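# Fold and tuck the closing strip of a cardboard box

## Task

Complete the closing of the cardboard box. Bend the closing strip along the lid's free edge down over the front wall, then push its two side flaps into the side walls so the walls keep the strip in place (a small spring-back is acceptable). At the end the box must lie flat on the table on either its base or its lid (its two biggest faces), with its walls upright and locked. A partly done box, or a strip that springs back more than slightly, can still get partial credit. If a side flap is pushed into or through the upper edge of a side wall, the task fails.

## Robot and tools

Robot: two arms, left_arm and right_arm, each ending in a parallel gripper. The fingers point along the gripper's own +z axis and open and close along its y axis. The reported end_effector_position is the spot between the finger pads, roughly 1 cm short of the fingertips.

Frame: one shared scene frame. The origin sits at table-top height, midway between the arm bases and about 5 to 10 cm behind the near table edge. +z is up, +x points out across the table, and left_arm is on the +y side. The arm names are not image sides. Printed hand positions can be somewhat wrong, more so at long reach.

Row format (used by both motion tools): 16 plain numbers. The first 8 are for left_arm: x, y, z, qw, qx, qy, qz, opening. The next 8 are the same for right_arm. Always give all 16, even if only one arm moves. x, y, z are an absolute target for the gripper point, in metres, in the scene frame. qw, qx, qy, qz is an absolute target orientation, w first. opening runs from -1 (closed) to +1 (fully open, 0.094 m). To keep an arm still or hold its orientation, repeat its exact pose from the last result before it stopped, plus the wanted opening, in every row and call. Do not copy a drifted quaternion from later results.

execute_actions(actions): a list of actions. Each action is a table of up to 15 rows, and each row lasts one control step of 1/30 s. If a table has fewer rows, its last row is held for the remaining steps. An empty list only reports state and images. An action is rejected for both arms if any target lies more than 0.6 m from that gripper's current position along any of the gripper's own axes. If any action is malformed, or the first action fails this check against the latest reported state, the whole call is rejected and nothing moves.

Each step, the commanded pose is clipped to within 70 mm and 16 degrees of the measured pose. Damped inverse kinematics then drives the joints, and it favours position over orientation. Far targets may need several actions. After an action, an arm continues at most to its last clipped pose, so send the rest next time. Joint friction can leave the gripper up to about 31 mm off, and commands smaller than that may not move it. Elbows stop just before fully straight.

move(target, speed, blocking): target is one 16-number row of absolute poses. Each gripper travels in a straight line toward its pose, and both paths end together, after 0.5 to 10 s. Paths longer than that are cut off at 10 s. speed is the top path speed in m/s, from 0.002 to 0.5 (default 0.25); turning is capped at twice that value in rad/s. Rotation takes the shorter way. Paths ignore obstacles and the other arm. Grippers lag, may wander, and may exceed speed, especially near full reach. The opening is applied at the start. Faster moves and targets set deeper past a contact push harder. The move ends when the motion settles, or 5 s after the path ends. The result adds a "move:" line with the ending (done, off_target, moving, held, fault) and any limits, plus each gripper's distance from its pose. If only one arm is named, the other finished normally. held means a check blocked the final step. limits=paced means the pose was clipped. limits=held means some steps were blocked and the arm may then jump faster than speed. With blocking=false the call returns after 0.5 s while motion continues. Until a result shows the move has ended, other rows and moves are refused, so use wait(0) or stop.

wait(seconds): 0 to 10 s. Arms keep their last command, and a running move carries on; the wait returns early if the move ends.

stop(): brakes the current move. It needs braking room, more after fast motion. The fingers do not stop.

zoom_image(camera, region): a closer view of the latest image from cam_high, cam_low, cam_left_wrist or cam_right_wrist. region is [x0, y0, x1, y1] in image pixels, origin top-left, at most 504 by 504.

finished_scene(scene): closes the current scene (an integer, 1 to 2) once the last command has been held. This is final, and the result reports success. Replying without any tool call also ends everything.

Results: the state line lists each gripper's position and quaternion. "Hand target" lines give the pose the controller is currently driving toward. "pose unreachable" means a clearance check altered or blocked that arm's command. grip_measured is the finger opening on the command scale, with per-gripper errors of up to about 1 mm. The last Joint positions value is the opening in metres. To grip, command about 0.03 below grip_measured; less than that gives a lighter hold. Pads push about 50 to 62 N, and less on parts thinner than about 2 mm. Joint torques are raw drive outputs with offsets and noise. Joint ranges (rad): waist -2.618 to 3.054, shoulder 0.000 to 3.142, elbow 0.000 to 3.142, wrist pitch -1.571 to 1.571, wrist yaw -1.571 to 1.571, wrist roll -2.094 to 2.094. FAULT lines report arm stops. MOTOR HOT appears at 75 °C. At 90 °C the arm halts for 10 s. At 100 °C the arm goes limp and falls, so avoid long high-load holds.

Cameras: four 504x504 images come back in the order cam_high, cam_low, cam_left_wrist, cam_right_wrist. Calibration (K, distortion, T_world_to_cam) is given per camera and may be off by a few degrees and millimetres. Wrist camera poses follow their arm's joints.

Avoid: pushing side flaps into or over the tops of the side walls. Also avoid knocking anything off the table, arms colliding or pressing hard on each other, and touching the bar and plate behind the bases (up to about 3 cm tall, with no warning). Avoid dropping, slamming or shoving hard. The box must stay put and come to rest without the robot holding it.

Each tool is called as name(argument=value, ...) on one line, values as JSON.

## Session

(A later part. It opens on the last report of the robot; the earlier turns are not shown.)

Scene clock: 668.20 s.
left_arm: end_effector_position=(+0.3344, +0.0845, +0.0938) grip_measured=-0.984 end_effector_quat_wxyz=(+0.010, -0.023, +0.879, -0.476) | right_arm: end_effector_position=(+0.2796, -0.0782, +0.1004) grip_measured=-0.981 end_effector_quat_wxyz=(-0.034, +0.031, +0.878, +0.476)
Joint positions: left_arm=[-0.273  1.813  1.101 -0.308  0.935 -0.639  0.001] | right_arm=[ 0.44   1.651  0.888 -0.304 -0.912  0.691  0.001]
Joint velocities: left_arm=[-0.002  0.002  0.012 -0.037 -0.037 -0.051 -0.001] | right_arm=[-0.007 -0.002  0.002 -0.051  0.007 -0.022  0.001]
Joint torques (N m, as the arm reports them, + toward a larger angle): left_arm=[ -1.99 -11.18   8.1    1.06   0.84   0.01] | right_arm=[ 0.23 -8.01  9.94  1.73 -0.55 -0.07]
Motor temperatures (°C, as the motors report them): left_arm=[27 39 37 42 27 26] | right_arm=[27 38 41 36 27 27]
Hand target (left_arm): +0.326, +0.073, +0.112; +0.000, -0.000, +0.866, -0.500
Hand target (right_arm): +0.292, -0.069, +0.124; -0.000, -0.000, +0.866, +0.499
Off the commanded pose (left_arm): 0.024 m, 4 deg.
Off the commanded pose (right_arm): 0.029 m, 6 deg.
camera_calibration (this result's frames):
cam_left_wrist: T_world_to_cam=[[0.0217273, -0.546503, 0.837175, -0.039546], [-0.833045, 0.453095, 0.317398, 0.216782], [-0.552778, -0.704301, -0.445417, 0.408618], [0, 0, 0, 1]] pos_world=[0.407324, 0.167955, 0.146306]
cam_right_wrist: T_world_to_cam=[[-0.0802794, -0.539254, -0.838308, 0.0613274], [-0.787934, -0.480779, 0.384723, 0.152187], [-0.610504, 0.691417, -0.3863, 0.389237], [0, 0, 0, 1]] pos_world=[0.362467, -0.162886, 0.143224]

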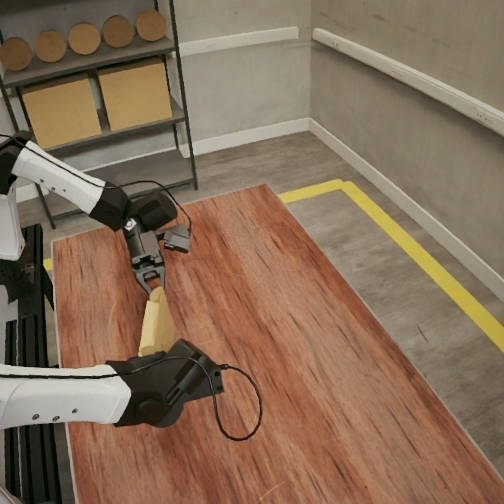

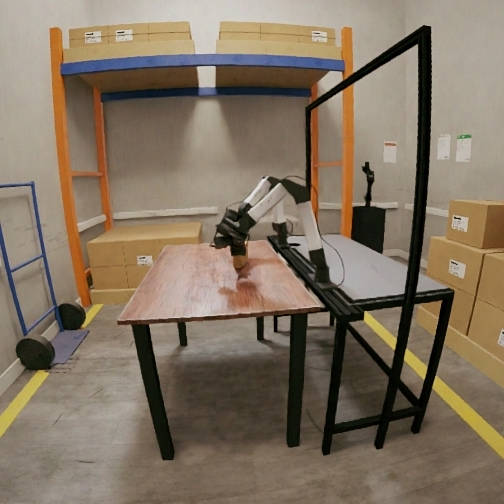

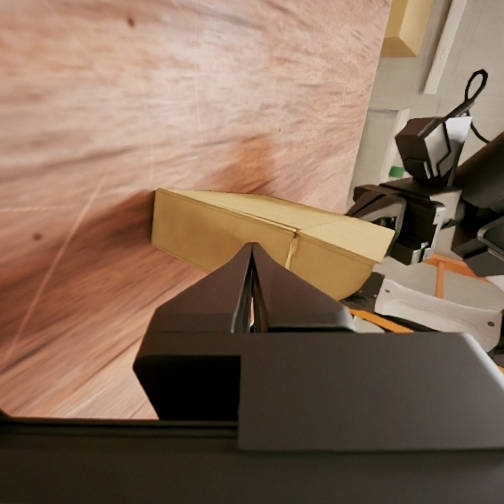

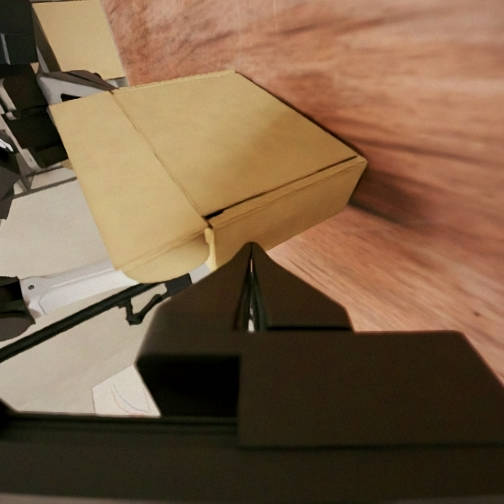

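execute_actions(actions=[[[0.315,0.076,0.105,0,0,0.866,-0.5,-1,0.300,-0.071,0.115,0,0,0.866,0.5,-1]],[[0.305,0.078,0.095,0,0,0.866,-0.5,-1,0.305,-0.073,0.105,0,0,0.866,0.5,-1]],[[0.297,0.078,0.085,0,0,0.866,-0.5,-1,0.308,-0.073,0.095,0,0,0.866,0.5,-1]],[[0.295,0.078,0.077,0,0,0.866,-0.5,-1,0.308,-0.073,0.087,0,0,0.866,0.5,-1]],[[0.295,0.078,0.07,0,0,0.866,-0.5,-1,0.308,-0.073,0.08,0,0,0.866,0.5,-1]]])

zoom_image(camera="cam_low", region=[200, 220, 290, 290])

Scene clock: 676.70 s.
left_arm: end_effector_position=(+0.3074, +0.0883, +0.0741) grip_measured=-0.984 end_effector_quat_wxyz=(+0.017, -0.013, +0.872, -0.489) | right_arm: end_effector_position=(+0.3076, -0.0829, +0.0814) grip_measured=-0.981 end_effector_quat_wxyz=(-0.003, +0.020, +0.873, +0.487)
Joint positions: left_arm=[-0.283  1.765  0.916 -0.126  0.952 -0.657  0.001] | right_arm=[ 0.396  1.755  0.902 -0.182 -0.926  0.645  0.001]
Joint velocities: left_arm=[ 0.002 -0.007  0.007  0.051 -0.022 -0.022 -0.001] | right_arm=[-0.007  0.002  0.007 -0.022  0.022  0.051 -0.   ]
Joint torques (N m, as the arm reports them, + toward a larger angle): left_arm=[-2.87 -7.78  5.18  1.54  0.58 -0.11] | right_arm=[ 1.4  -5.9   6.91  1.89 -0.59 -0.11]
Motor temperatures (°C, as the motors report them): left_arm=[27 41 37 42 27 26] | right_arm=[27 38 42 37 27 27]
Hand target (left_arm): +0.295, +0.079, +0.070; -0.001, +0.000, +0.866, -0.499
Hand target (right_arm): +0.307, -0.073, +0.080; -0.001, -0.000, +0.866, +0.499
Off the commanded pose (left_arm): 0.017 m, 3 deg.
Off the commanded pose (right_arm): 0.010 m, 3 deg.
camera_calibration (this result's frames):
cam_left_wrist: T_world_to_cam=[[-0.00318316, -0.522137, 0.852856, -0.0160334], [-0.834782, 0.47095, 0.28521, 0.200129], [-0.550571, -0.711041, -0.43737, 0.386915], [0, 0, 0, 1]] pos_world=[0.380038, 0.17249, 0.12582]
cam_right_wrist: T_world_to_cam=[[-0.0319856, -0.520097, -0.853508, 0.0330615], [-0.816747, -0.478617, 0.322259, 0.193407], [-0.576109, 0.707408, -0.409478, 0.394821], [0, 0, 0, 1]] pos_world=[0.386482, -0.169536, 0.127562]

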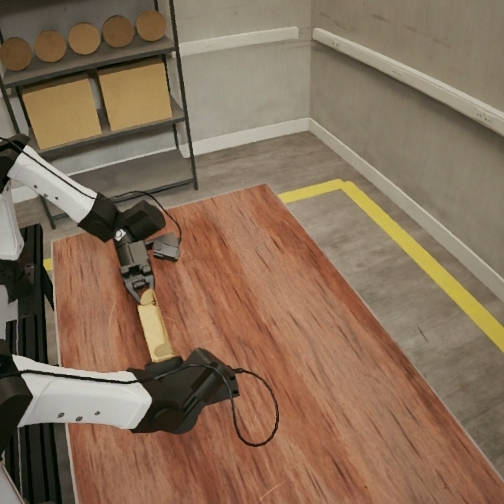

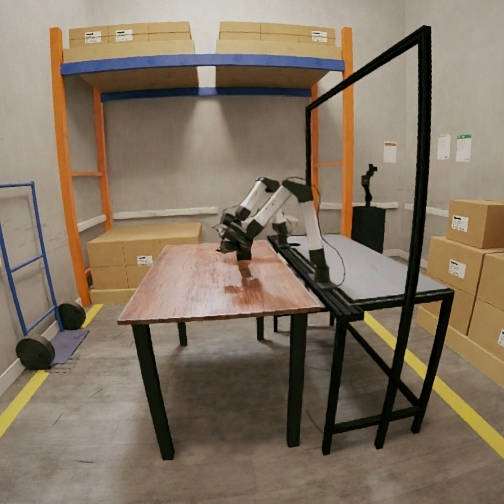

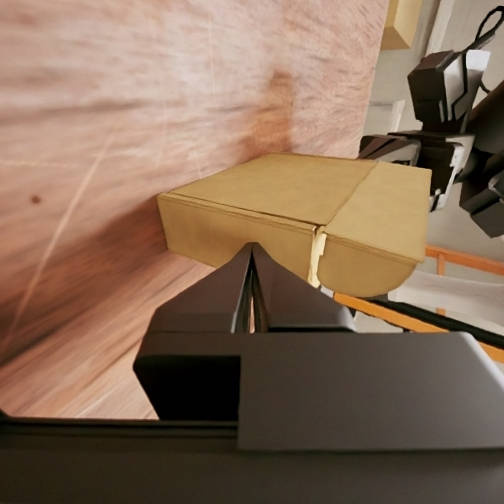

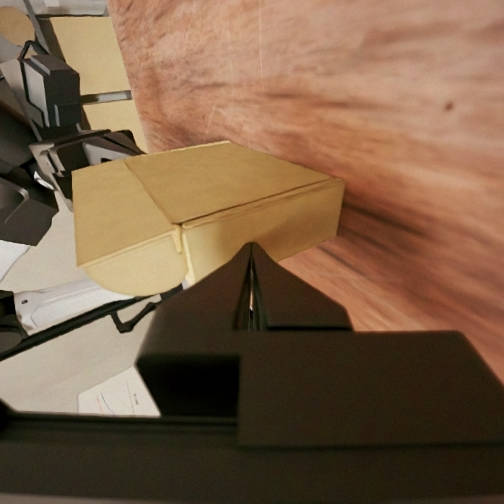

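Region (200, 220, 290, 290) of cam_low's 504x504 image, scaled by 5.600, with more detail than that image has.

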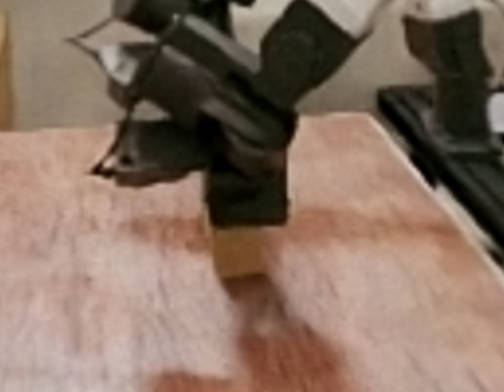

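move(target=[0.305,0.13,0.08,0,0,0.866,-0.5,-1,0.308,-0.125,0.085,0,0,0.866,0.5,-1], speed=0.08)

move(target=[0.29,0.13,0.2,0.259,0,0.966,0,0.2,0.325,-0.10,0.2,0.183,-0.683,0.683,0.183,-0.3], speed=0.3)

move(target=[0.29,0.11,0.19,0.259,0,0.966,0,0.2,0.328,-0.03,0.165,0.183,-0.683,0.683,0.183,-0.3], speed=0.15)

Scene clock: 699.30 s.
left_arm: end_effector_position=(+0.3024, +0.1280, +0.0786) grip_measured=-0.984 end_effector_quat_wxyz=(+0.004, +0.001, +0.867, -0.499) | right_arm: end_effector_position=(+0.3034, -0.1256, +0.0787) grip_measured=-0.981 end_effector_quat_wxyz=(-0.004, +0.005, +0.869, +0.496)
Joint positions: left_arm=[-0.153  1.765  0.95  -0.376  1.051 -0.402  0.001] | right_arm=[ 0.257  1.755  0.902 -0.376 -1.011  0.389  0.001]
Joint velocities: left_arm=[-0.012 -0.002  0.012 -0.125  0.022 -0.007 -0.001] | right_arm=[ 0.002  0.002  0.002  0.037 -0.051 -0.007  0.   ]
Joint torques (N m, as the arm reports them, + toward a larger angle): left_arm=[ 0.34 -7.72  7.45  0.76  0.47  0.01] | right_arm=[-0.64 -7.52  8.13  0.92 -0.52 -0.07]
Motor temperatures (°C, as the motors report them): left_arm=[27 41 36 42 27 26] | right_arm=[27 37 42 38 27 27]
Hand target (left_arm): +0.305, +0.130, +0.081; +0.001, -0.001, +0.865, -0.501
Hand target (right_arm): +0.308, -0.126, +0.084; +0.001, +0.000, +0.866, +0.499
Off the commanded pose (left_arm): 0.004 m, 0 deg.
Off the commanded pose (right_arm): 0.008 m, 1 deg.
move: done
camera_calibration (this result's frames):
cam_left_wrist: T_world_to_cam=[[-0.0146702, -0.503421, 0.863917, 0.00106269], [-0.814144, 0.507606, 0.281966, 0.165286], [-0.580477, -0.699217, -0.417304, 0.420274], [0, 0, 0, 1]] pos_world=[0.378542, 0.210497, 0.127859]
cam_right_wrist: T_world_to_cam=[[-0.00703275, -0.503632, -0.86389, 0.00373748], [-0.807308, -0.506937, 0.302107, 0.165577], [-0.590088, 0.69955, -0.403021, 0.424297], [0, 0, 0, 1]] pos_world=[0.384071, -0.210997, 0.124207]

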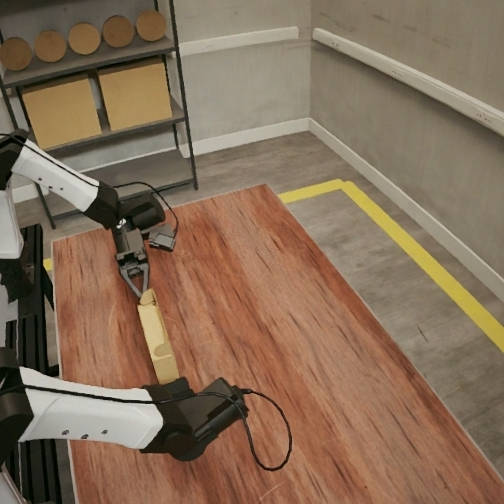

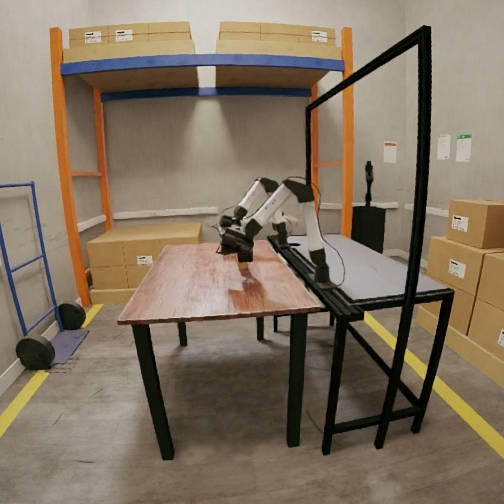

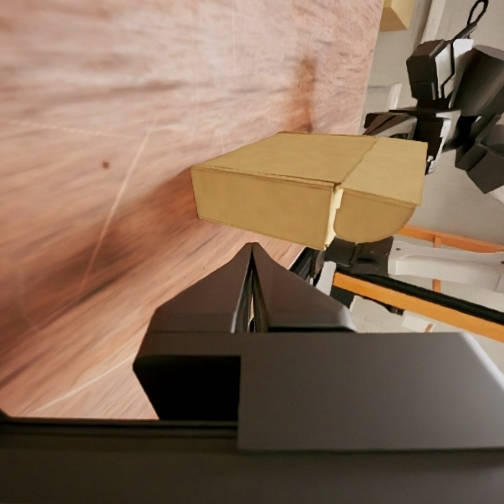

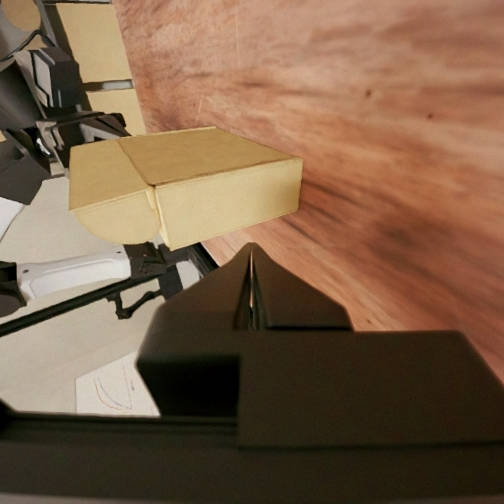

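Scene clock: 702.67 s.
left_arm: end_effector_position=(+0.2923, +0.1270, +0.1981) grip_measured=+0.198 end_effector_quat_wxyz=(+0.265, +0.001, +0.964, -0.008) | right_arm: end_effector_position=(+0.3233, -0.1009, +0.2008) grip_measured=-0.302 end_effector_quat_wxyz=(-0.188, +0.677, -0.686, -0.189)
Joint positions: left_arm=[-0.73   1.506  1.433 -1.042 -0.332 -0.703  0.056] | right_arm=[ 0.488  1.767  1.687 -1.222 -0.486 -1.068  0.033]
Joint velocities: left_arm=[ 0.022  0.007 -0.012 -0.037 -0.037  0.007  0.   ] | right_arm=[-0.007  0.012  0.012 -0.037  0.037  0.007  0.   ]
Joint torques (N m, as the arm reports them, + toward a larger angle): left_arm=[-0.85 -5.34  8.46  0.96 -0.33 -0.18] | right_arm=[ 0.55 -6.99  9.32  0.82 -0.24  0.01]
Motor temperatures (°C, as the motors report them): left_arm=[27 41 37 42 27 26] | right_arm=[27 38 42 37 27 27]
Hand target (left_arm): +0.292, +0.127, +0.197; +0.261, +0.000, +0.965, +0.003
Hand target (right_arm): +0.325, -0.099, +0.200; -0.183, +0.683, -0.682, -0.186
Off the commanded pose (left_arm): 0.004 m, 1 deg.
Off the commanded pose (right_arm): 0.002 m, 1 deg.
move: done
camera_calibration (this result's frames):
cam_left_wrist: T_world_to_cam=[[-0.0134289, -0.999867, 0.00929657, 0.129144], [-0.995903, 0.014206, 0.0893068, 0.277842], [-0.089427, -0.00805918, -0.995961, 0.346858], [0, 0, 0, 1]] pos_world=[0.309457, 0.127975, 0.319443]
cam_right_wrist: T_world_to_cam=[[0.999979, -0.00287843, -0.00583109, -0.325557], [-0.00234588, -0.995996, 0.0893616, -0.109566], [-0.00606497, -0.0893461, -0.995982, 0.318606], [0, 0, 0, 1]] pos_world=[0.327225, -0.0815982, 0.325219]

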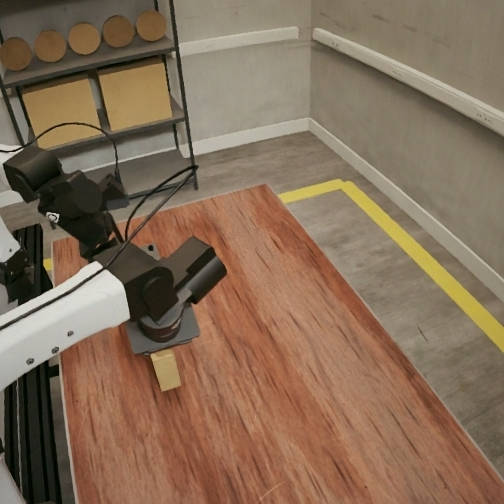

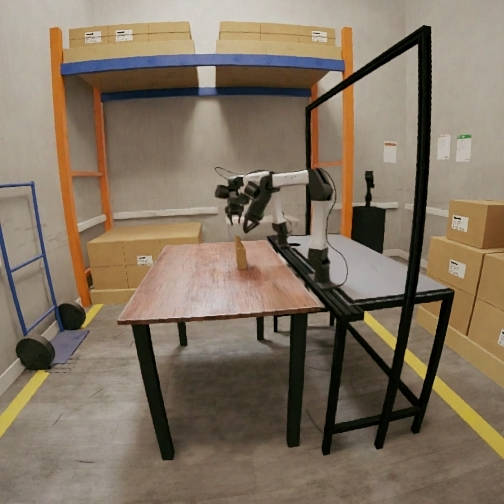

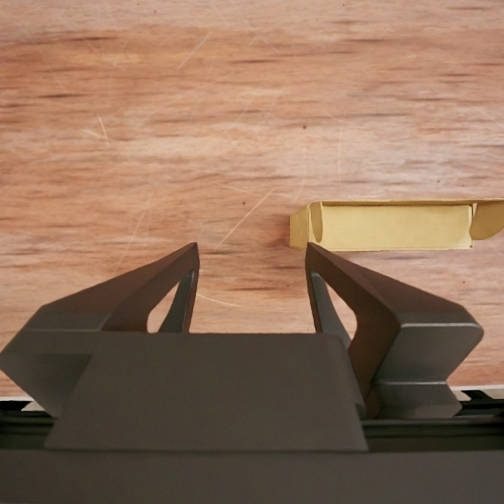

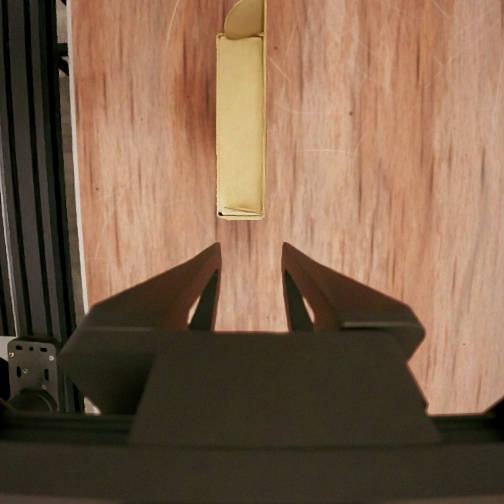

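Scene clock: 703.70 s.
left_arm: end_effector_position=(+0.2889, +0.1113, +0.1896) grip_measured=+0.198 end_effector_quat_wxyz=(+0.259, +0.001, +0.966, -0.006) | right_arm: end_effector_position=(+0.3210, -0.0341, +0.1594) grip_measured=-0.302 end_effector_quat_wxyz=(-0.171, +0.684, -0.683, -0.190)
Joint positions: left_arm=[-0.774  1.55   1.451 -1.042 -0.346 -0.748  0.056] | right_arm=[ 0.655  1.891  1.687 -1.059 -0.434 -0.912  0.033]
Joint velocities: left_arm=[ 0.002  0.002 -0.002 -0.022 -0.037  0.007  0.   ] | right_arm=[ 0.007 -0.012 -0.002 -0.037  0.007 -0.007 -0.   ]
Joint torques (N m, as the arm reports them, + toward a larger angle): left_arm=[-0.81 -5.97  8.51  0.96 -0.34 -0.17] | right_arm=[ 0.03 -8.93  9.81  1.14 -0.29  0.14]
Motor temperatures (°C, as the motors report them): left_arm=[27 40 37 42 27 26] | right_arm=[27 38 42 37 27 27]
Hand target (left_arm): +0.290, +0.110, +0.190; +0.259, +0.000, +0.966, +0.000
Hand target (right_arm): +0.328, -0.029, +0.165; -0.183, +0.683, -0.683, -0.185
Off the commanded pose (left_arm): 0.002 m, 1 deg.
Off the commanded pose (right_arm): 0.010 m, 2 deg.
move: done
camera_calibration (this result's frames):
cam_left_wrist: T_world_to_cam=[[-0.0127287, -0.999903, 0.00571482, 0.113942], [-0.99484, 0.0132392, 0.100591, 0.27312], [-0.100657, -0.00440494, -0.994911, 0.340685], [0, 0, 0, 1]] pos_world=[0.307454, 0.111815, 0.310826]
cam_right_wrist: T_world_to_cam=[[0.999499, 0.0157318, -0.0274611, -0.319029], [0.0187084, -0.993561, 0.111742, -0.049615], [-0.0255263, -0.112199, -0.993358, 0.288353], [0, 0, 0, 1]] pos_world=[0.327158, -0.0119236, 0.283221]

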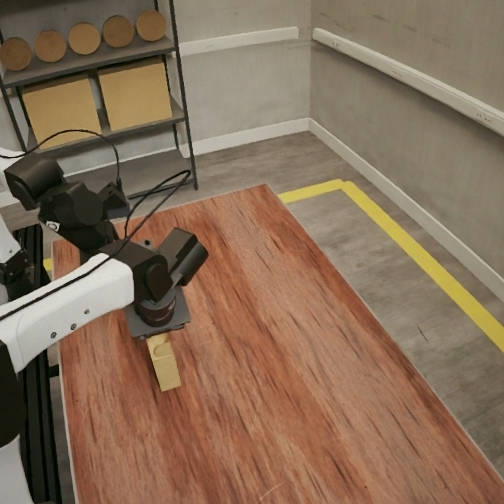

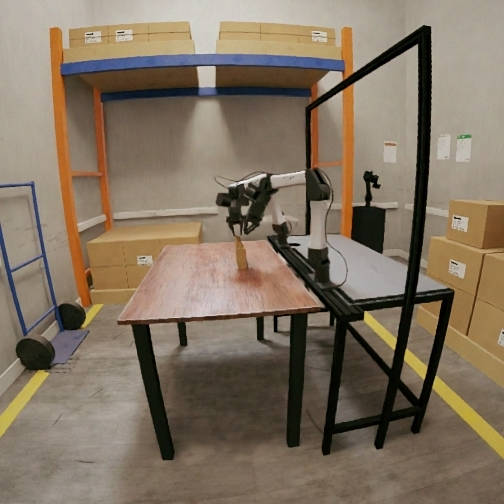

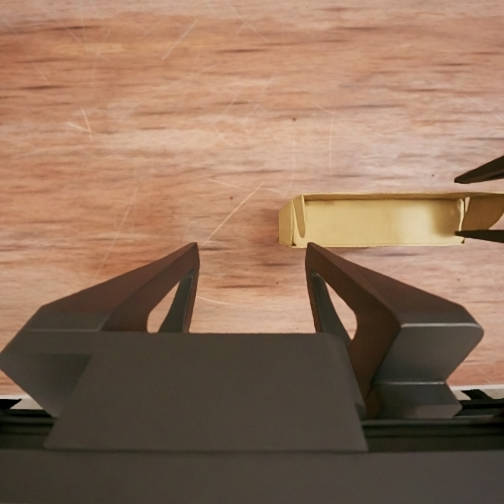

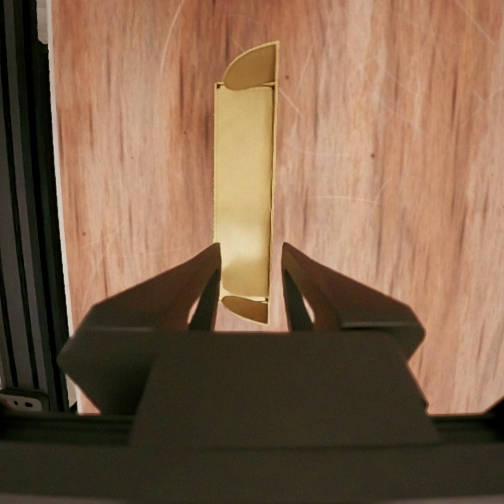

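move(target=[0.29,0.11,0.19,0.259,0,0.966,0,0.2,0.335,-0.02,0.165,0.2705,-0.701,0.653,0.0923,-0.2], speed=0.15)

move(target=[0.29,0.11,0.19,0.259,0,0.966,0,0.2,0.325,-0.02,0.115,0.2705,-0.701,0.653,0.0923,-0.2], speed=0.03)

Scene clock: 713.57 s.
left_arm: end_effector_position=(+0.2889, +0.1113, +0.1897) grip_measured=+0.198 end_effector_quat_wxyz=(+0.259, +0.001, +0.966, -0.006) | right_arm: end_effector_position=(+0.3406, -0.0176, +0.1705) grip_measured=-0.202 end_effector_quat_wxyz=(-0.274, +0.701, -0.652, -0.094)
Joint positions: left_arm=[-0.774  1.55   1.451 -1.042 -0.346 -0.749  0.056] | right_arm=[ 0.724  1.783  1.537 -0.771 -0.259 -0.909  0.037]
Joint velocities: left_arm=[ 0.002 -0.002 -0.007 -0.066  0.007 -0.051  0.   ] | right_arm=[-0.002 -0.002  0.002  0.022  0.022  0.022  0.   ]
Joint torques (N m, as the arm reports them, + toward a larger angle): left_arm=[-0.83 -6.    8.55  0.97 -0.32 -0.17] | right_arm=[  0.6  -10.14   5.81   1.49  -0.11   0.1 ]
Motor temperatures (°C, as the motors report them): left_arm=[27 39 38 41 27 26] | right_arm=[27 39 43 36 27 27]
Hand target (left_arm): +0.290, +0.110, +0.190; +0.259, +0.000, +0.966, -0.000
Hand target (right_arm): +0.335, -0.020, +0.166; -0.270, +0.702, -0.653, -0.092
Off the commanded pose (left_arm): 0.002 m, 1 deg.
Off the commanded pose (right_arm): 0.008 m, 1 deg.
move: done
camera_calibration (this result's frames):
cam_left_wrist: T_world_to_cam=[[-0.011927, -0.999912, 0.0058529, 0.113733], [-0.994875, 0.0124542, 0.100341, 0.273301], [-0.100405, -0.00462614, -0.994936, 0.340667], [0, 0, 0, 1]] pos_world=[0.307462, 0.111896, 0.310853]
cam_right_wrist: T_world_to_cam=[[0.965493, 0.00872811, 0.260282, -0.376223], [-0.0169222, -0.995224, 0.0961445, -0.0200848], [0.259878, -0.0972314, -0.960734, 0.199205], [0, 0, 0, 1]] pos_world=[0.311131, 0.00266388, 0.291238]

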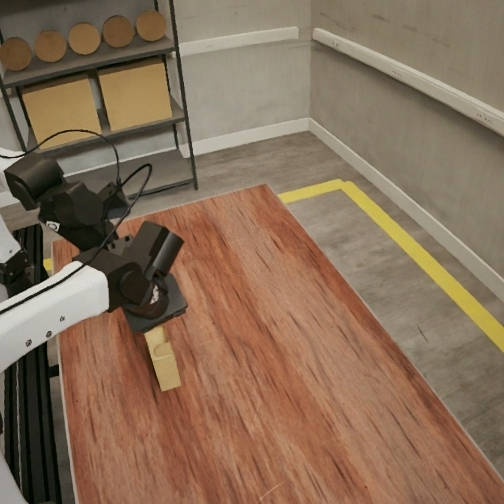

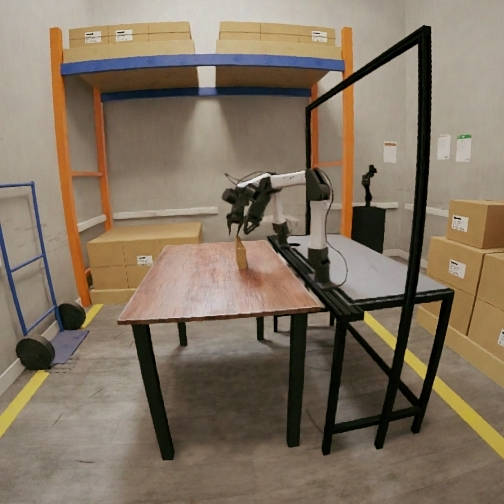

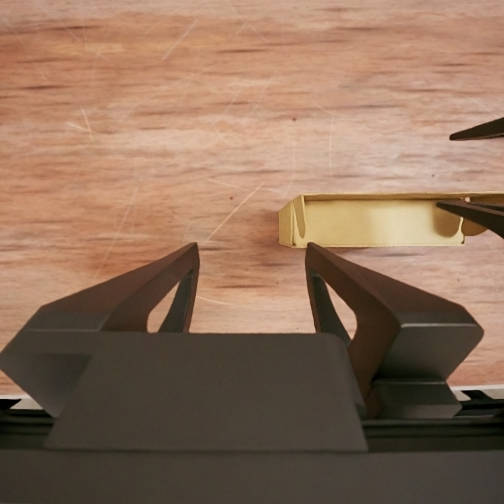

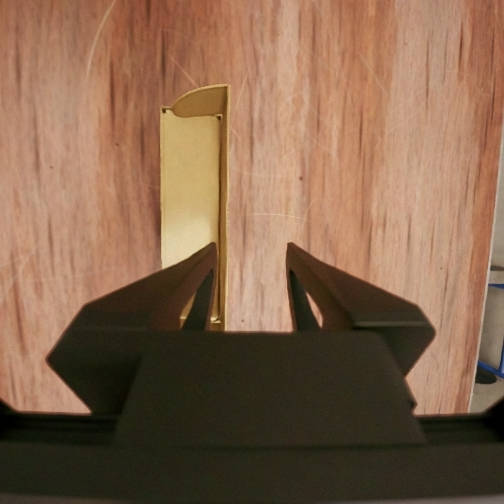

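Scene clock: 715.77 s.
left_arm: end_effector_position=(+0.2889, +0.1113, +0.1897) grip_measured=+0.198 end_effector_quat_wxyz=(+0.259, +0.001, +0.966, -0.006) | right_arm: end_effector_position=(+0.3344, -0.0157, +0.1259) grip_measured=-0.202 end_effector_quat_wxyz=(-0.285, +0.700, -0.649, -0.093)
Joint positions: left_arm=[-0.774  1.55   1.451 -1.042 -0.346 -0.749  0.056] | right_arm=[ 0.738  1.774  1.335 -0.553 -0.252 -0.896  0.037]
Joint velocities: left_arm=[-0.012  0.012 -0.017 -0.051 -0.022  0.081 -0.   ] | right_arm=[-0.012  0.007 -0.022 -0.022 -0.022  0.022 -0.   ]
Joint torques (N m, as the arm reports them, + toward a larger angle): left_arm=[-0.82 -5.98  8.49  0.97 -0.33 -0.17] | right_arm=[ 0.75 -9.39  5.59  1.43 -0.08  0.09]
Motor temperatures (°C, as the motors report them): left_arm=[27 39 38 41 27 26] | right_arm=[27 39 43 36 27 27]
Hand target (left_arm): +0.290, +0.110, +0.190; +0.259, +0.000, +0.966, -0.000
Hand target (right_arm): +0.325, -0.020, +0.115; -0.270, +0.701, -0.653, -0.093
Off the commanded pose (left_arm): 0.002 m, 1 deg.
Off the commanded pose (right_arm): 0.015 m, 2 deg.
move: off_target (right_arm)
camera_calibration (this result's frames):
cam_left_wrist: T_world_to_cam=[[-0.011927, -0.999912, 0.0058529, 0.113733], [-0.994875, 0.0124542, 0.100341, 0.273301], [-0.100405, -0.00462614, -0.994936, 0.340667], [0, 0, 0, 1]] pos_world=[0.307462, 0.111896, 0.310853]
cam_right_wrist: T_world_to_cam=[[0.961052, 0.00461518, 0.276329, -0.359162], [-0.0186635, -0.996494, 0.0815535, -0.0115722], [0.275736, -0.0835344, -0.957597, 0.152735], [0, 0, 0, 1]] pos_world=[0.302843, 0.00288455, 0.246449]

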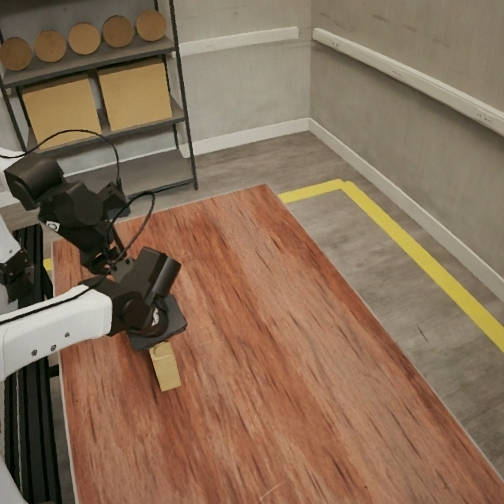

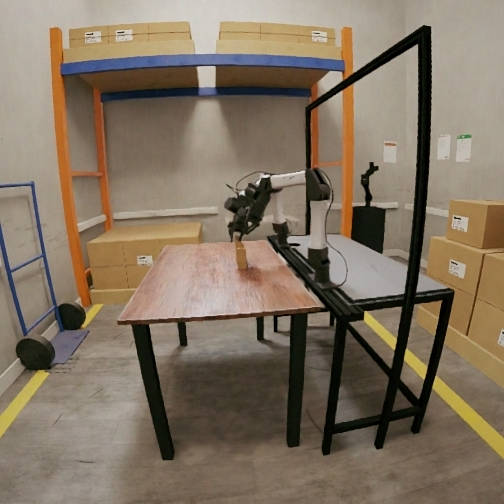

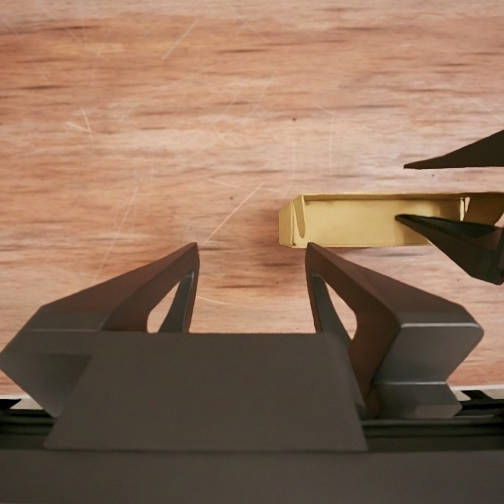

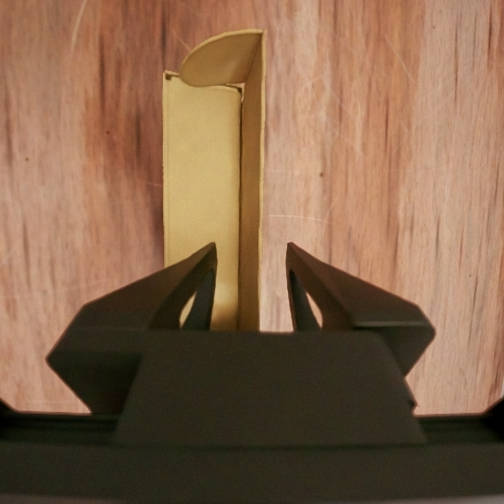

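move(target=[0.30,0.093,0.155,0.259,0,0.966,0,0.5,0.313,-0.02,0.118,0.2705,-0.701,0.653,0.0923,-0.2], speed=0.04)

move(target=[0.30,0.093,0.155,0.259,0,0.966,0,0.5,0.313,-0.02,0.10,0.2705,-0.701,0.653,0.0923,-0.2], speed=0.02)

Scene clock: 721.13 s.
left_arm: end_effector_position=(+0.3005, +0.0932, +0.1651) grip_measured=+0.498 end_effector_quat_wxyz=(+0.263, -0.001, +0.965, -0.011) | right_arm: end_effector_position=(+0.3228, -0.0150, +0.1270) grip_measured=-0.202 end_effector_quat_wxyz=(-0.285, +0.700, -0.649, -0.092)
Joint positions: left_arm=[-0.788  1.617  1.421 -0.938 -0.351 -0.763  0.07 ] | right_arm=[ 0.76   1.741  1.299 -0.546 -0.239 -0.877  0.037]
Joint velocities: left_arm=[-0.002 -0.007  0.002  0.066  0.022  0.007  0.   ] | right_arm=[-0.007 -0.002  0.002 -0.007  0.022  0.022 -0.   ]
Joint torques (N m, as the arm reports them, + toward a larger angle): left_arm=[-0.88 -6.7   6.17  1.17 -0.36 -0.17] | right_arm=[ 0.64 -9.49  5.45  1.48 -0.1   0.15]
Motor temperatures (°C, as the motors report them): left_arm=[27 39 38 41 27 26] | right_arm=[27 40 43 37 27 27]
Hand target (left_arm): +0.300, +0.094, +0.155; +0.259, -0.000, +0.966, +0.000
Hand target (right_arm): +0.313, -0.020, +0.118; -0.271, +0.701, -0.653, -0.093
Off the commanded pose (left_arm): 0.010 m, 1 deg.
Off the commanded pose (right_arm): 0.014 m, 2 deg.
move: off_target (right_arm)
camera_calibration (this result's frames):
cam_left_wrist: T_world_to_cam=[[-0.0118058, -0.999809, 0.0156005, 0.0942122], [-0.995622, 0.0132003, 0.0925365, 0.288988], [-0.0927248, -0.0144398, -0.995587, 0.315977], [0, 0, 0, 1]] pos_world=[0.318134, 0.0949421, 0.286371]
cam_right_wrist: T_world_to_cam=[[0.961082, 0.00445786, 0.276229, -0.348344], [-0.0190266, -0.996428, 0.0822797, -0.0111287], [0.275609, -0.0843332, -0.957563, 0.157039], [0, 0, 0, 1]] pos_world=[0.291294, 0.00370752, 0.247513]

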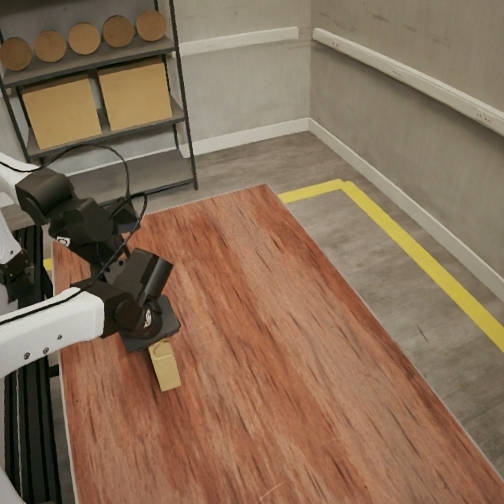

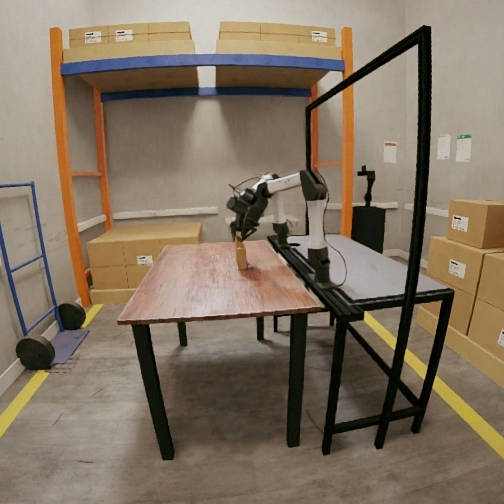

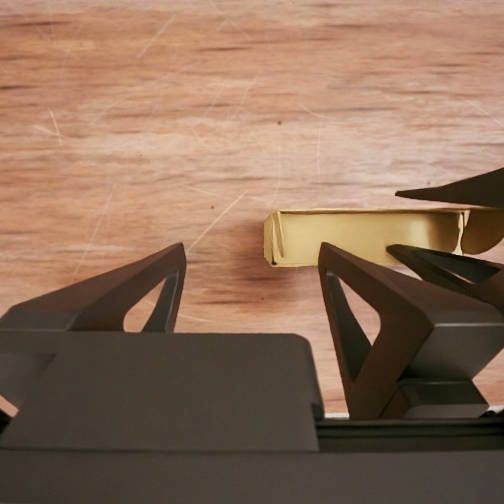

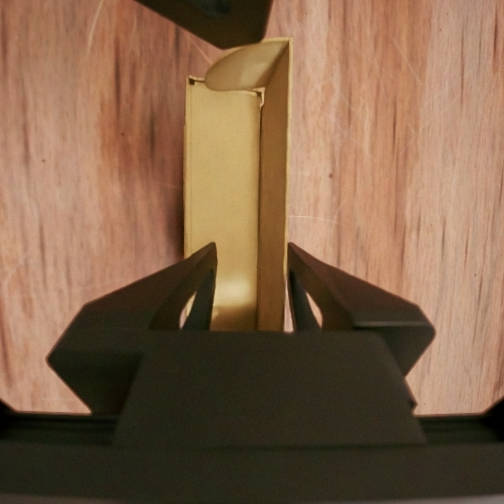

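Scene clock: 722.80 s.
left_arm: end_effector_position=(+0.3007, +0.0931, +0.1652) grip_measured=+0.498 end_effector_quat_wxyz=(+0.263, -0.001, +0.965, -0.011) | right_arm: end_effector_position=(+0.3282, -0.0101, +0.1261) grip_measured=-0.202 end_effector_quat_wxyz=(-0.309, +0.696, -0.642, -0.090)
Joint positions: left_arm=[-0.788  1.617  1.421 -0.937 -0.352 -0.764  0.07 ] | right_arm=[ 0.76   1.737  1.263 -0.462 -0.241 -0.875  0.037]
Joint velocities: left_arm=[ 0.007 -0.012  0.012 -0.007  0.022  0.007  0.   ] | right_arm=[ 0.002  0.007 -0.007 -0.022 -0.066 -0.022 -0.002]
Joint torques (N m, as the arm reports them, + toward a larger angle): left_arm=[-1.05 -6.54  6.38  1.17 -0.36 -0.16] | right_arm=[ 0.59 -8.06  4.52  1.43 -0.06  0.09]
Motor temperatures (°C, as the motors report them): left_arm=[27 39 38 41 27 26] | right_arm=[27 40 43 37 27 27]
Hand target (left_arm): +0.300, +0.093, +0.155; +0.259, +0.000, +0.966, +0.000
Hand target (right_arm): +0.313, -0.020, +0.101; -0.270, +0.701, -0.653, -0.092
Off the commanded pose (left_arm): 0.010 m, 1 deg.
Off the commanded pose (right_arm): 0.032 m, 5 deg.
move: off_target (right_arm)
camera_calibration (this result's frames):
cam_left_wrist: T_world_to_cam=[[-0.0105595, -0.999812, 0.0162594, 0.0937016], [-0.995731, 0.0120047, 0.0915169, 0.28948], [-0.0916949, -0.0152236, -0.995671, 0.315883], [0, 0, 0, 1]] pos_world=[0.318198, 0.0950178, 0.2865]
cam_right_wrist: T_world_to_cam=[[0.950072, -0.00624869, 0.311969, -0.354315], [-0.0220813, -0.998639, 0.047244, -0.000673176], [0.311249, -0.0517739, -0.948917, 0.142665], [0, 0, 0, 1]] pos_world=[0.292206, 0.00450006, 0.245944]

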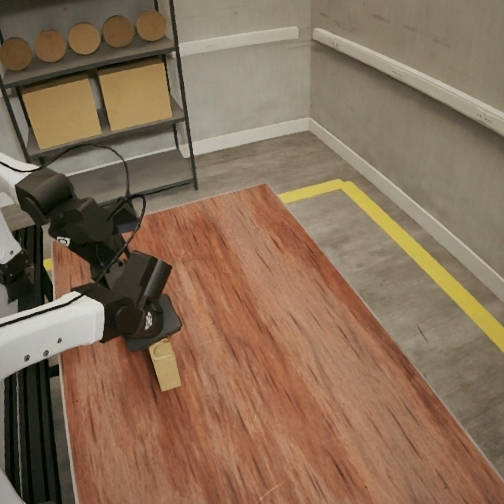

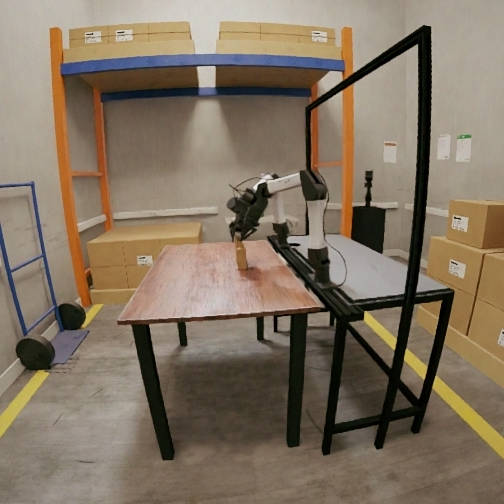

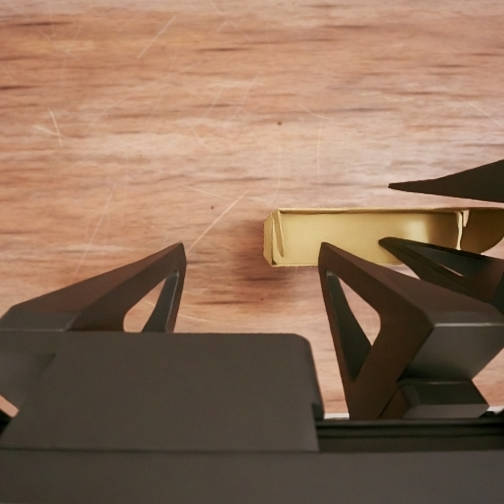

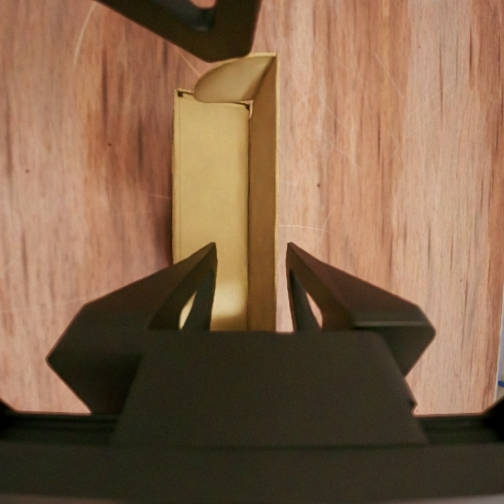

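execute_actions(actions=[[[0.298,0.093,0.14,0.259,0,0.966,0,0.25,0.313,-0.02,0.10,0.2705,-0.701,0.653,0.0923,-0.3]],[[0.298,0.093,0.125,0.259,0,0.966,0,0.25,0.313,-0.02,0.10,0.2705,-0.701,0.653,0.0923,-0.4]],[[0.298,0.093,0.112,0.259,0,0.966,0,0.25,0.313,-0.02,0.10,0.2705,-0.701,0.653,0.0923,-0.45]],[[0.298,0.093,0.108,0.259,0,0.966,0,0.25,0.313,-0.02,0.10,0.2705,-0.701,0.653,0.0923,-0.45]]])

Scene clock: 728.63 s.
left_arm: end_effector_position=(+0.3005, +0.0915, +0.1201) grip_measured=+0.252 end_effector_quat_wxyz=(+0.266, -0.002, +0.964, -0.012) | right_arm: end_effector_position=(+0.3281, -0.0104, +0.1247) grip_measured=-0.448 end_effector_quat_wxyz=(-0.309, +0.696, -0.642, -0.090)
Joint positions: left_arm=[-0.796  1.634  1.259 -0.755 -0.357 -0.771  0.059] | right_arm=[ 0.76   1.737  1.257 -0.457 -0.239 -0.875  0.026]
Joint velocities: left_arm=[-0.002 -0.007 -0.002 -0.037 -0.007  0.022 -0.001] | right_arm=[ 0.002 -0.002 -0.007  0.022 -0.051  0.007 -0.001]
Joint torques (N m, as the arm reports them, + toward a larger angle): left_arm=[-0.95 -6.69  6.06  1.18 -0.32 -0.17] | right_arm=[ 0.46 -7.95  4.86  1.39 -0.1   0.08]
Motor temperatures (°C, as the motors report them): left_arm=[27 39 38 41 27 26] | right_arm=[27 40 42 37 27 27]
Hand target (left_arm): +0.298, +0.093, +0.108; +0.259, -0.000, +0.966, +0.000
Hand target (right_arm): +0.313, -0.020, +0.101; -0.271, +0.701, -0.653, -0.092
Off the commanded pose (left_arm): 0.012 m, 2 deg.
Off the commanded pose (right_arm): 0.031 m, 5 deg.
camera_calibration (this result's frames):
cam_left_wrist: T_world_to_cam=[[-0.00968686, -0.999785, 0.0183571, 0.0922437], [-0.996139, 0.0112502, 0.0870679, 0.294176], [-0.0872557, -0.0174428, -0.996033, 0.269836], [0, 0, 0, 1]] pos_world=[0.317478, 0.093621, 0.241459]
cam_right_wrist: T_world_to_cam=[[0.949816, -0.00678391, 0.312737, -0.353841], [-0.0229962, -0.998574, 0.0481809, -0.00081489], [0.311964, -0.0529548, -0.948617, 0.141099], [0, 0, 0, 1]] pos_world=[0.292047, 0.00425768, 0.244547]

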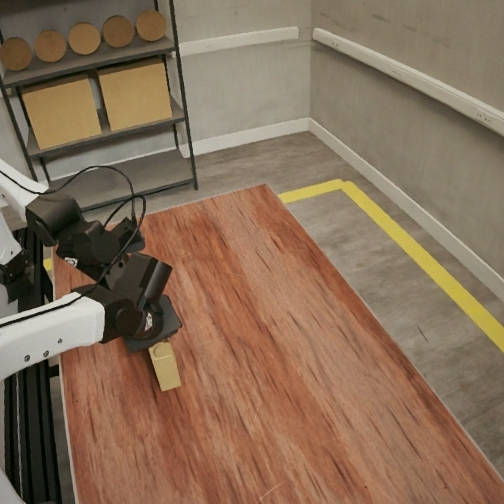

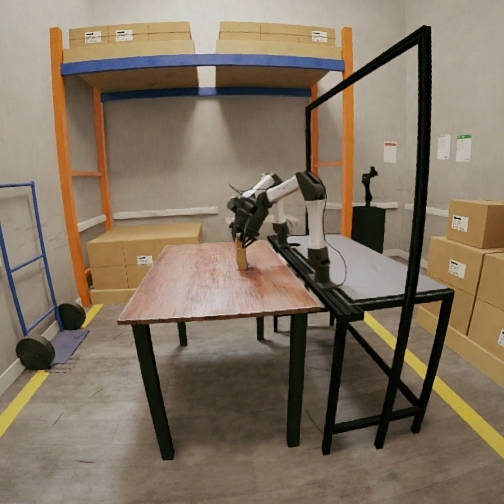

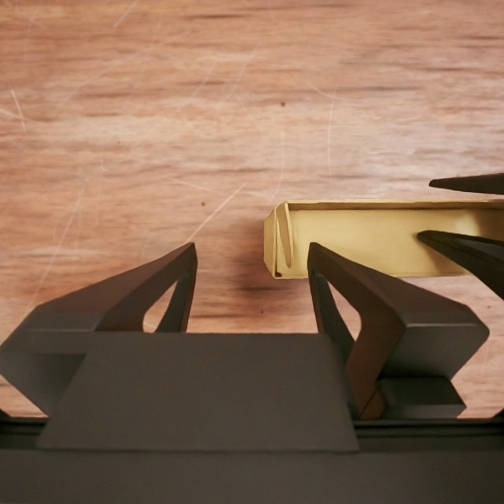

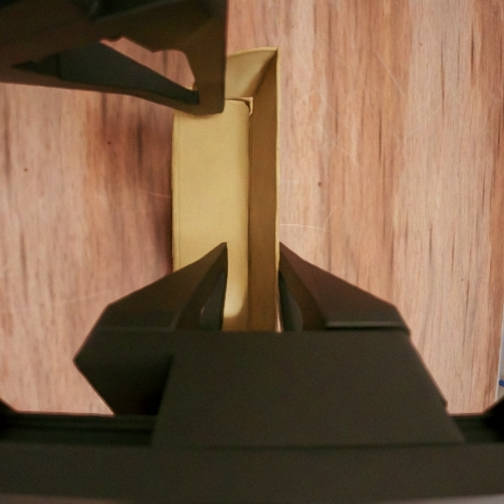

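execute_actions(actions=[[[0.298,0.093,0.108,0.259,0,0.966,0,0.0,0.313,-0.02,0.10,0.2705,-0.701,0.653,0.0923,-0.52]],[[0.298,0.093,0.108,0.259,0,0.966,0,-0.15,0.313,-0.02,0.10,0.2705,-0.701,0.653,0.0923,-0.55]],[[0.298,0.093,0.108,0.259,0,0.966,0,-0.25,0.313,-0.02,0.10,0.2705,-0.701,0.653,0.0923,-0.55]]])

zoom_image(camera="cam_left_wrist", region=[230, 180, 350, 300])

Scene clock: 733.90 s.
left_arm: end_effector_position=(+0.3007, +0.0914, +0.1201) grip_measured=-0.248 end_effector_quat_wxyz=(+0.266, -0.002, +0.964, -0.012) | right_arm: end_effector_position=(+0.3281, -0.0105, +0.1247) grip_measured=-0.548 end_effector_quat_wxyz=(-0.308, +0.696, -0.642, -0.090)
Joint positions: left_arm=[-0.796  1.634  1.259 -0.755 -0.357 -0.771  0.035] | right_arm=[ 0.76   1.737  1.257 -0.457 -0.239 -0.875  0.021]
Joint velocities: left_arm=[-0.017  0.017 -0.012 -0.007 -0.007  0.081  0.   ] | right_arm=[ 0.002  0.022 -0.012  0.022  0.066 -0.081 -0.   ]
Joint torques (N m, as the arm reports them, + toward a larger angle): left_arm=[-1.   -6.66  6.06  1.18 -0.32 -0.17] | right_arm=[ 0.57 -7.93  4.88  1.37 -0.08  0.14]
Motor temperatures (°C, as the motors report them): left_arm=[27 38 38 41 27 26] | right_arm=[27 40 41 37 27 27]
Hand target (left_arm): +0.298, +0.093, +0.108; +0.259, -0.000, +0.966, +0.000
Hand target (right_arm): +0.313, -0.020, +0.101; -0.271, +0.701, -0.653, -0.092
Off the commanded pose (left_arm): 0.013 m, 2 deg.
Off the commanded pose (right_arm): 0.030 m, 5 deg.
camera_calibration (this result's frames):
cam_left_wrist: T_world_to_cam=[[-0.00971014, -0.999774, 0.018918, 0.0920585], [-0.996183, 0.011313, 0.0865521, 0.29435], [-0.0867465, -0.0180053, -0.996068, 0.269814], [0, 0, 0, 1]] pos_world=[0.317526, 0.0935658, 0.241535]
cam_right_wrist: T_world_to_cam=[[0.949907, -0.00670523, 0.312462, -0.353765], [-0.0229803, -0.998562, 0.0484334, -0.000898502], [0.311688, -0.0531877, -0.948695, 0.141162], [0, 0, 0, 1]] pos_world=[0.292024, 0.00423878, 0.244501]

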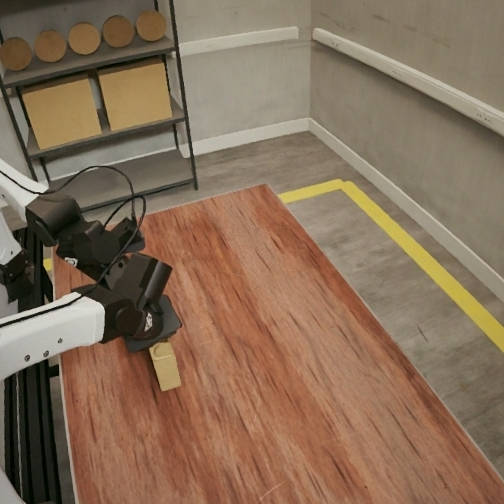

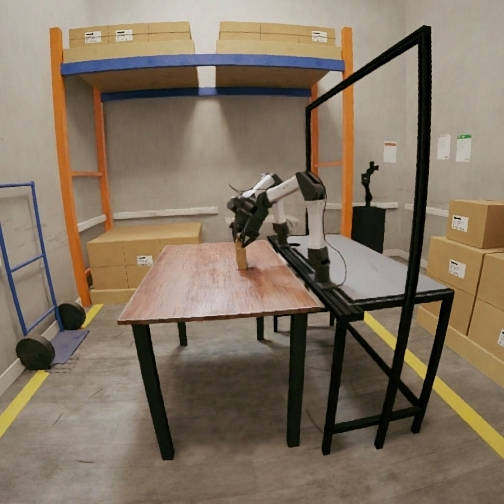

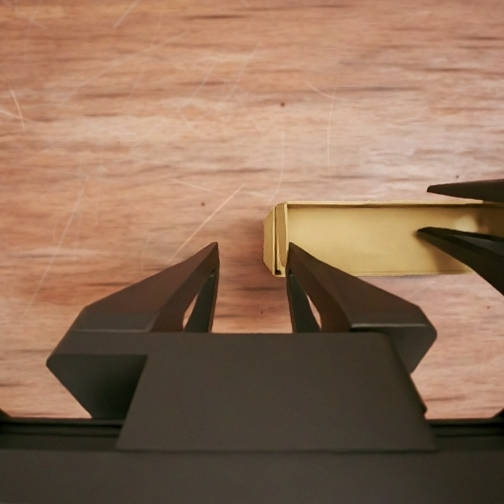

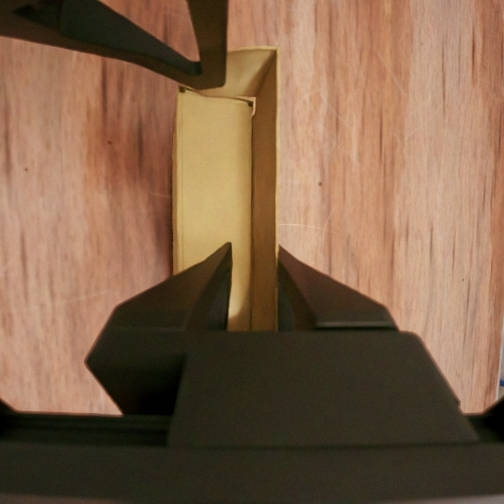

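Region (230, 180, 350, 300) of cam_left_wrist's 504x504 image, scaled by 4.200, with more detail than that image has.

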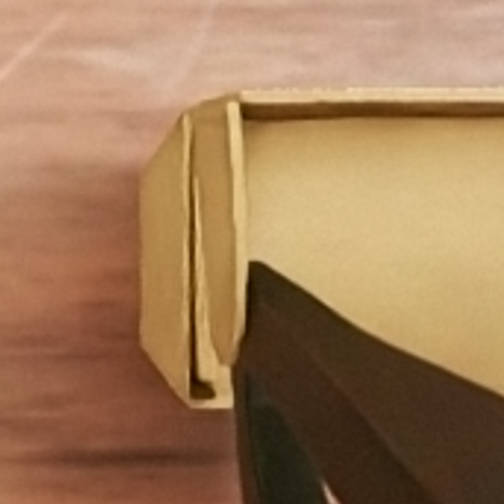

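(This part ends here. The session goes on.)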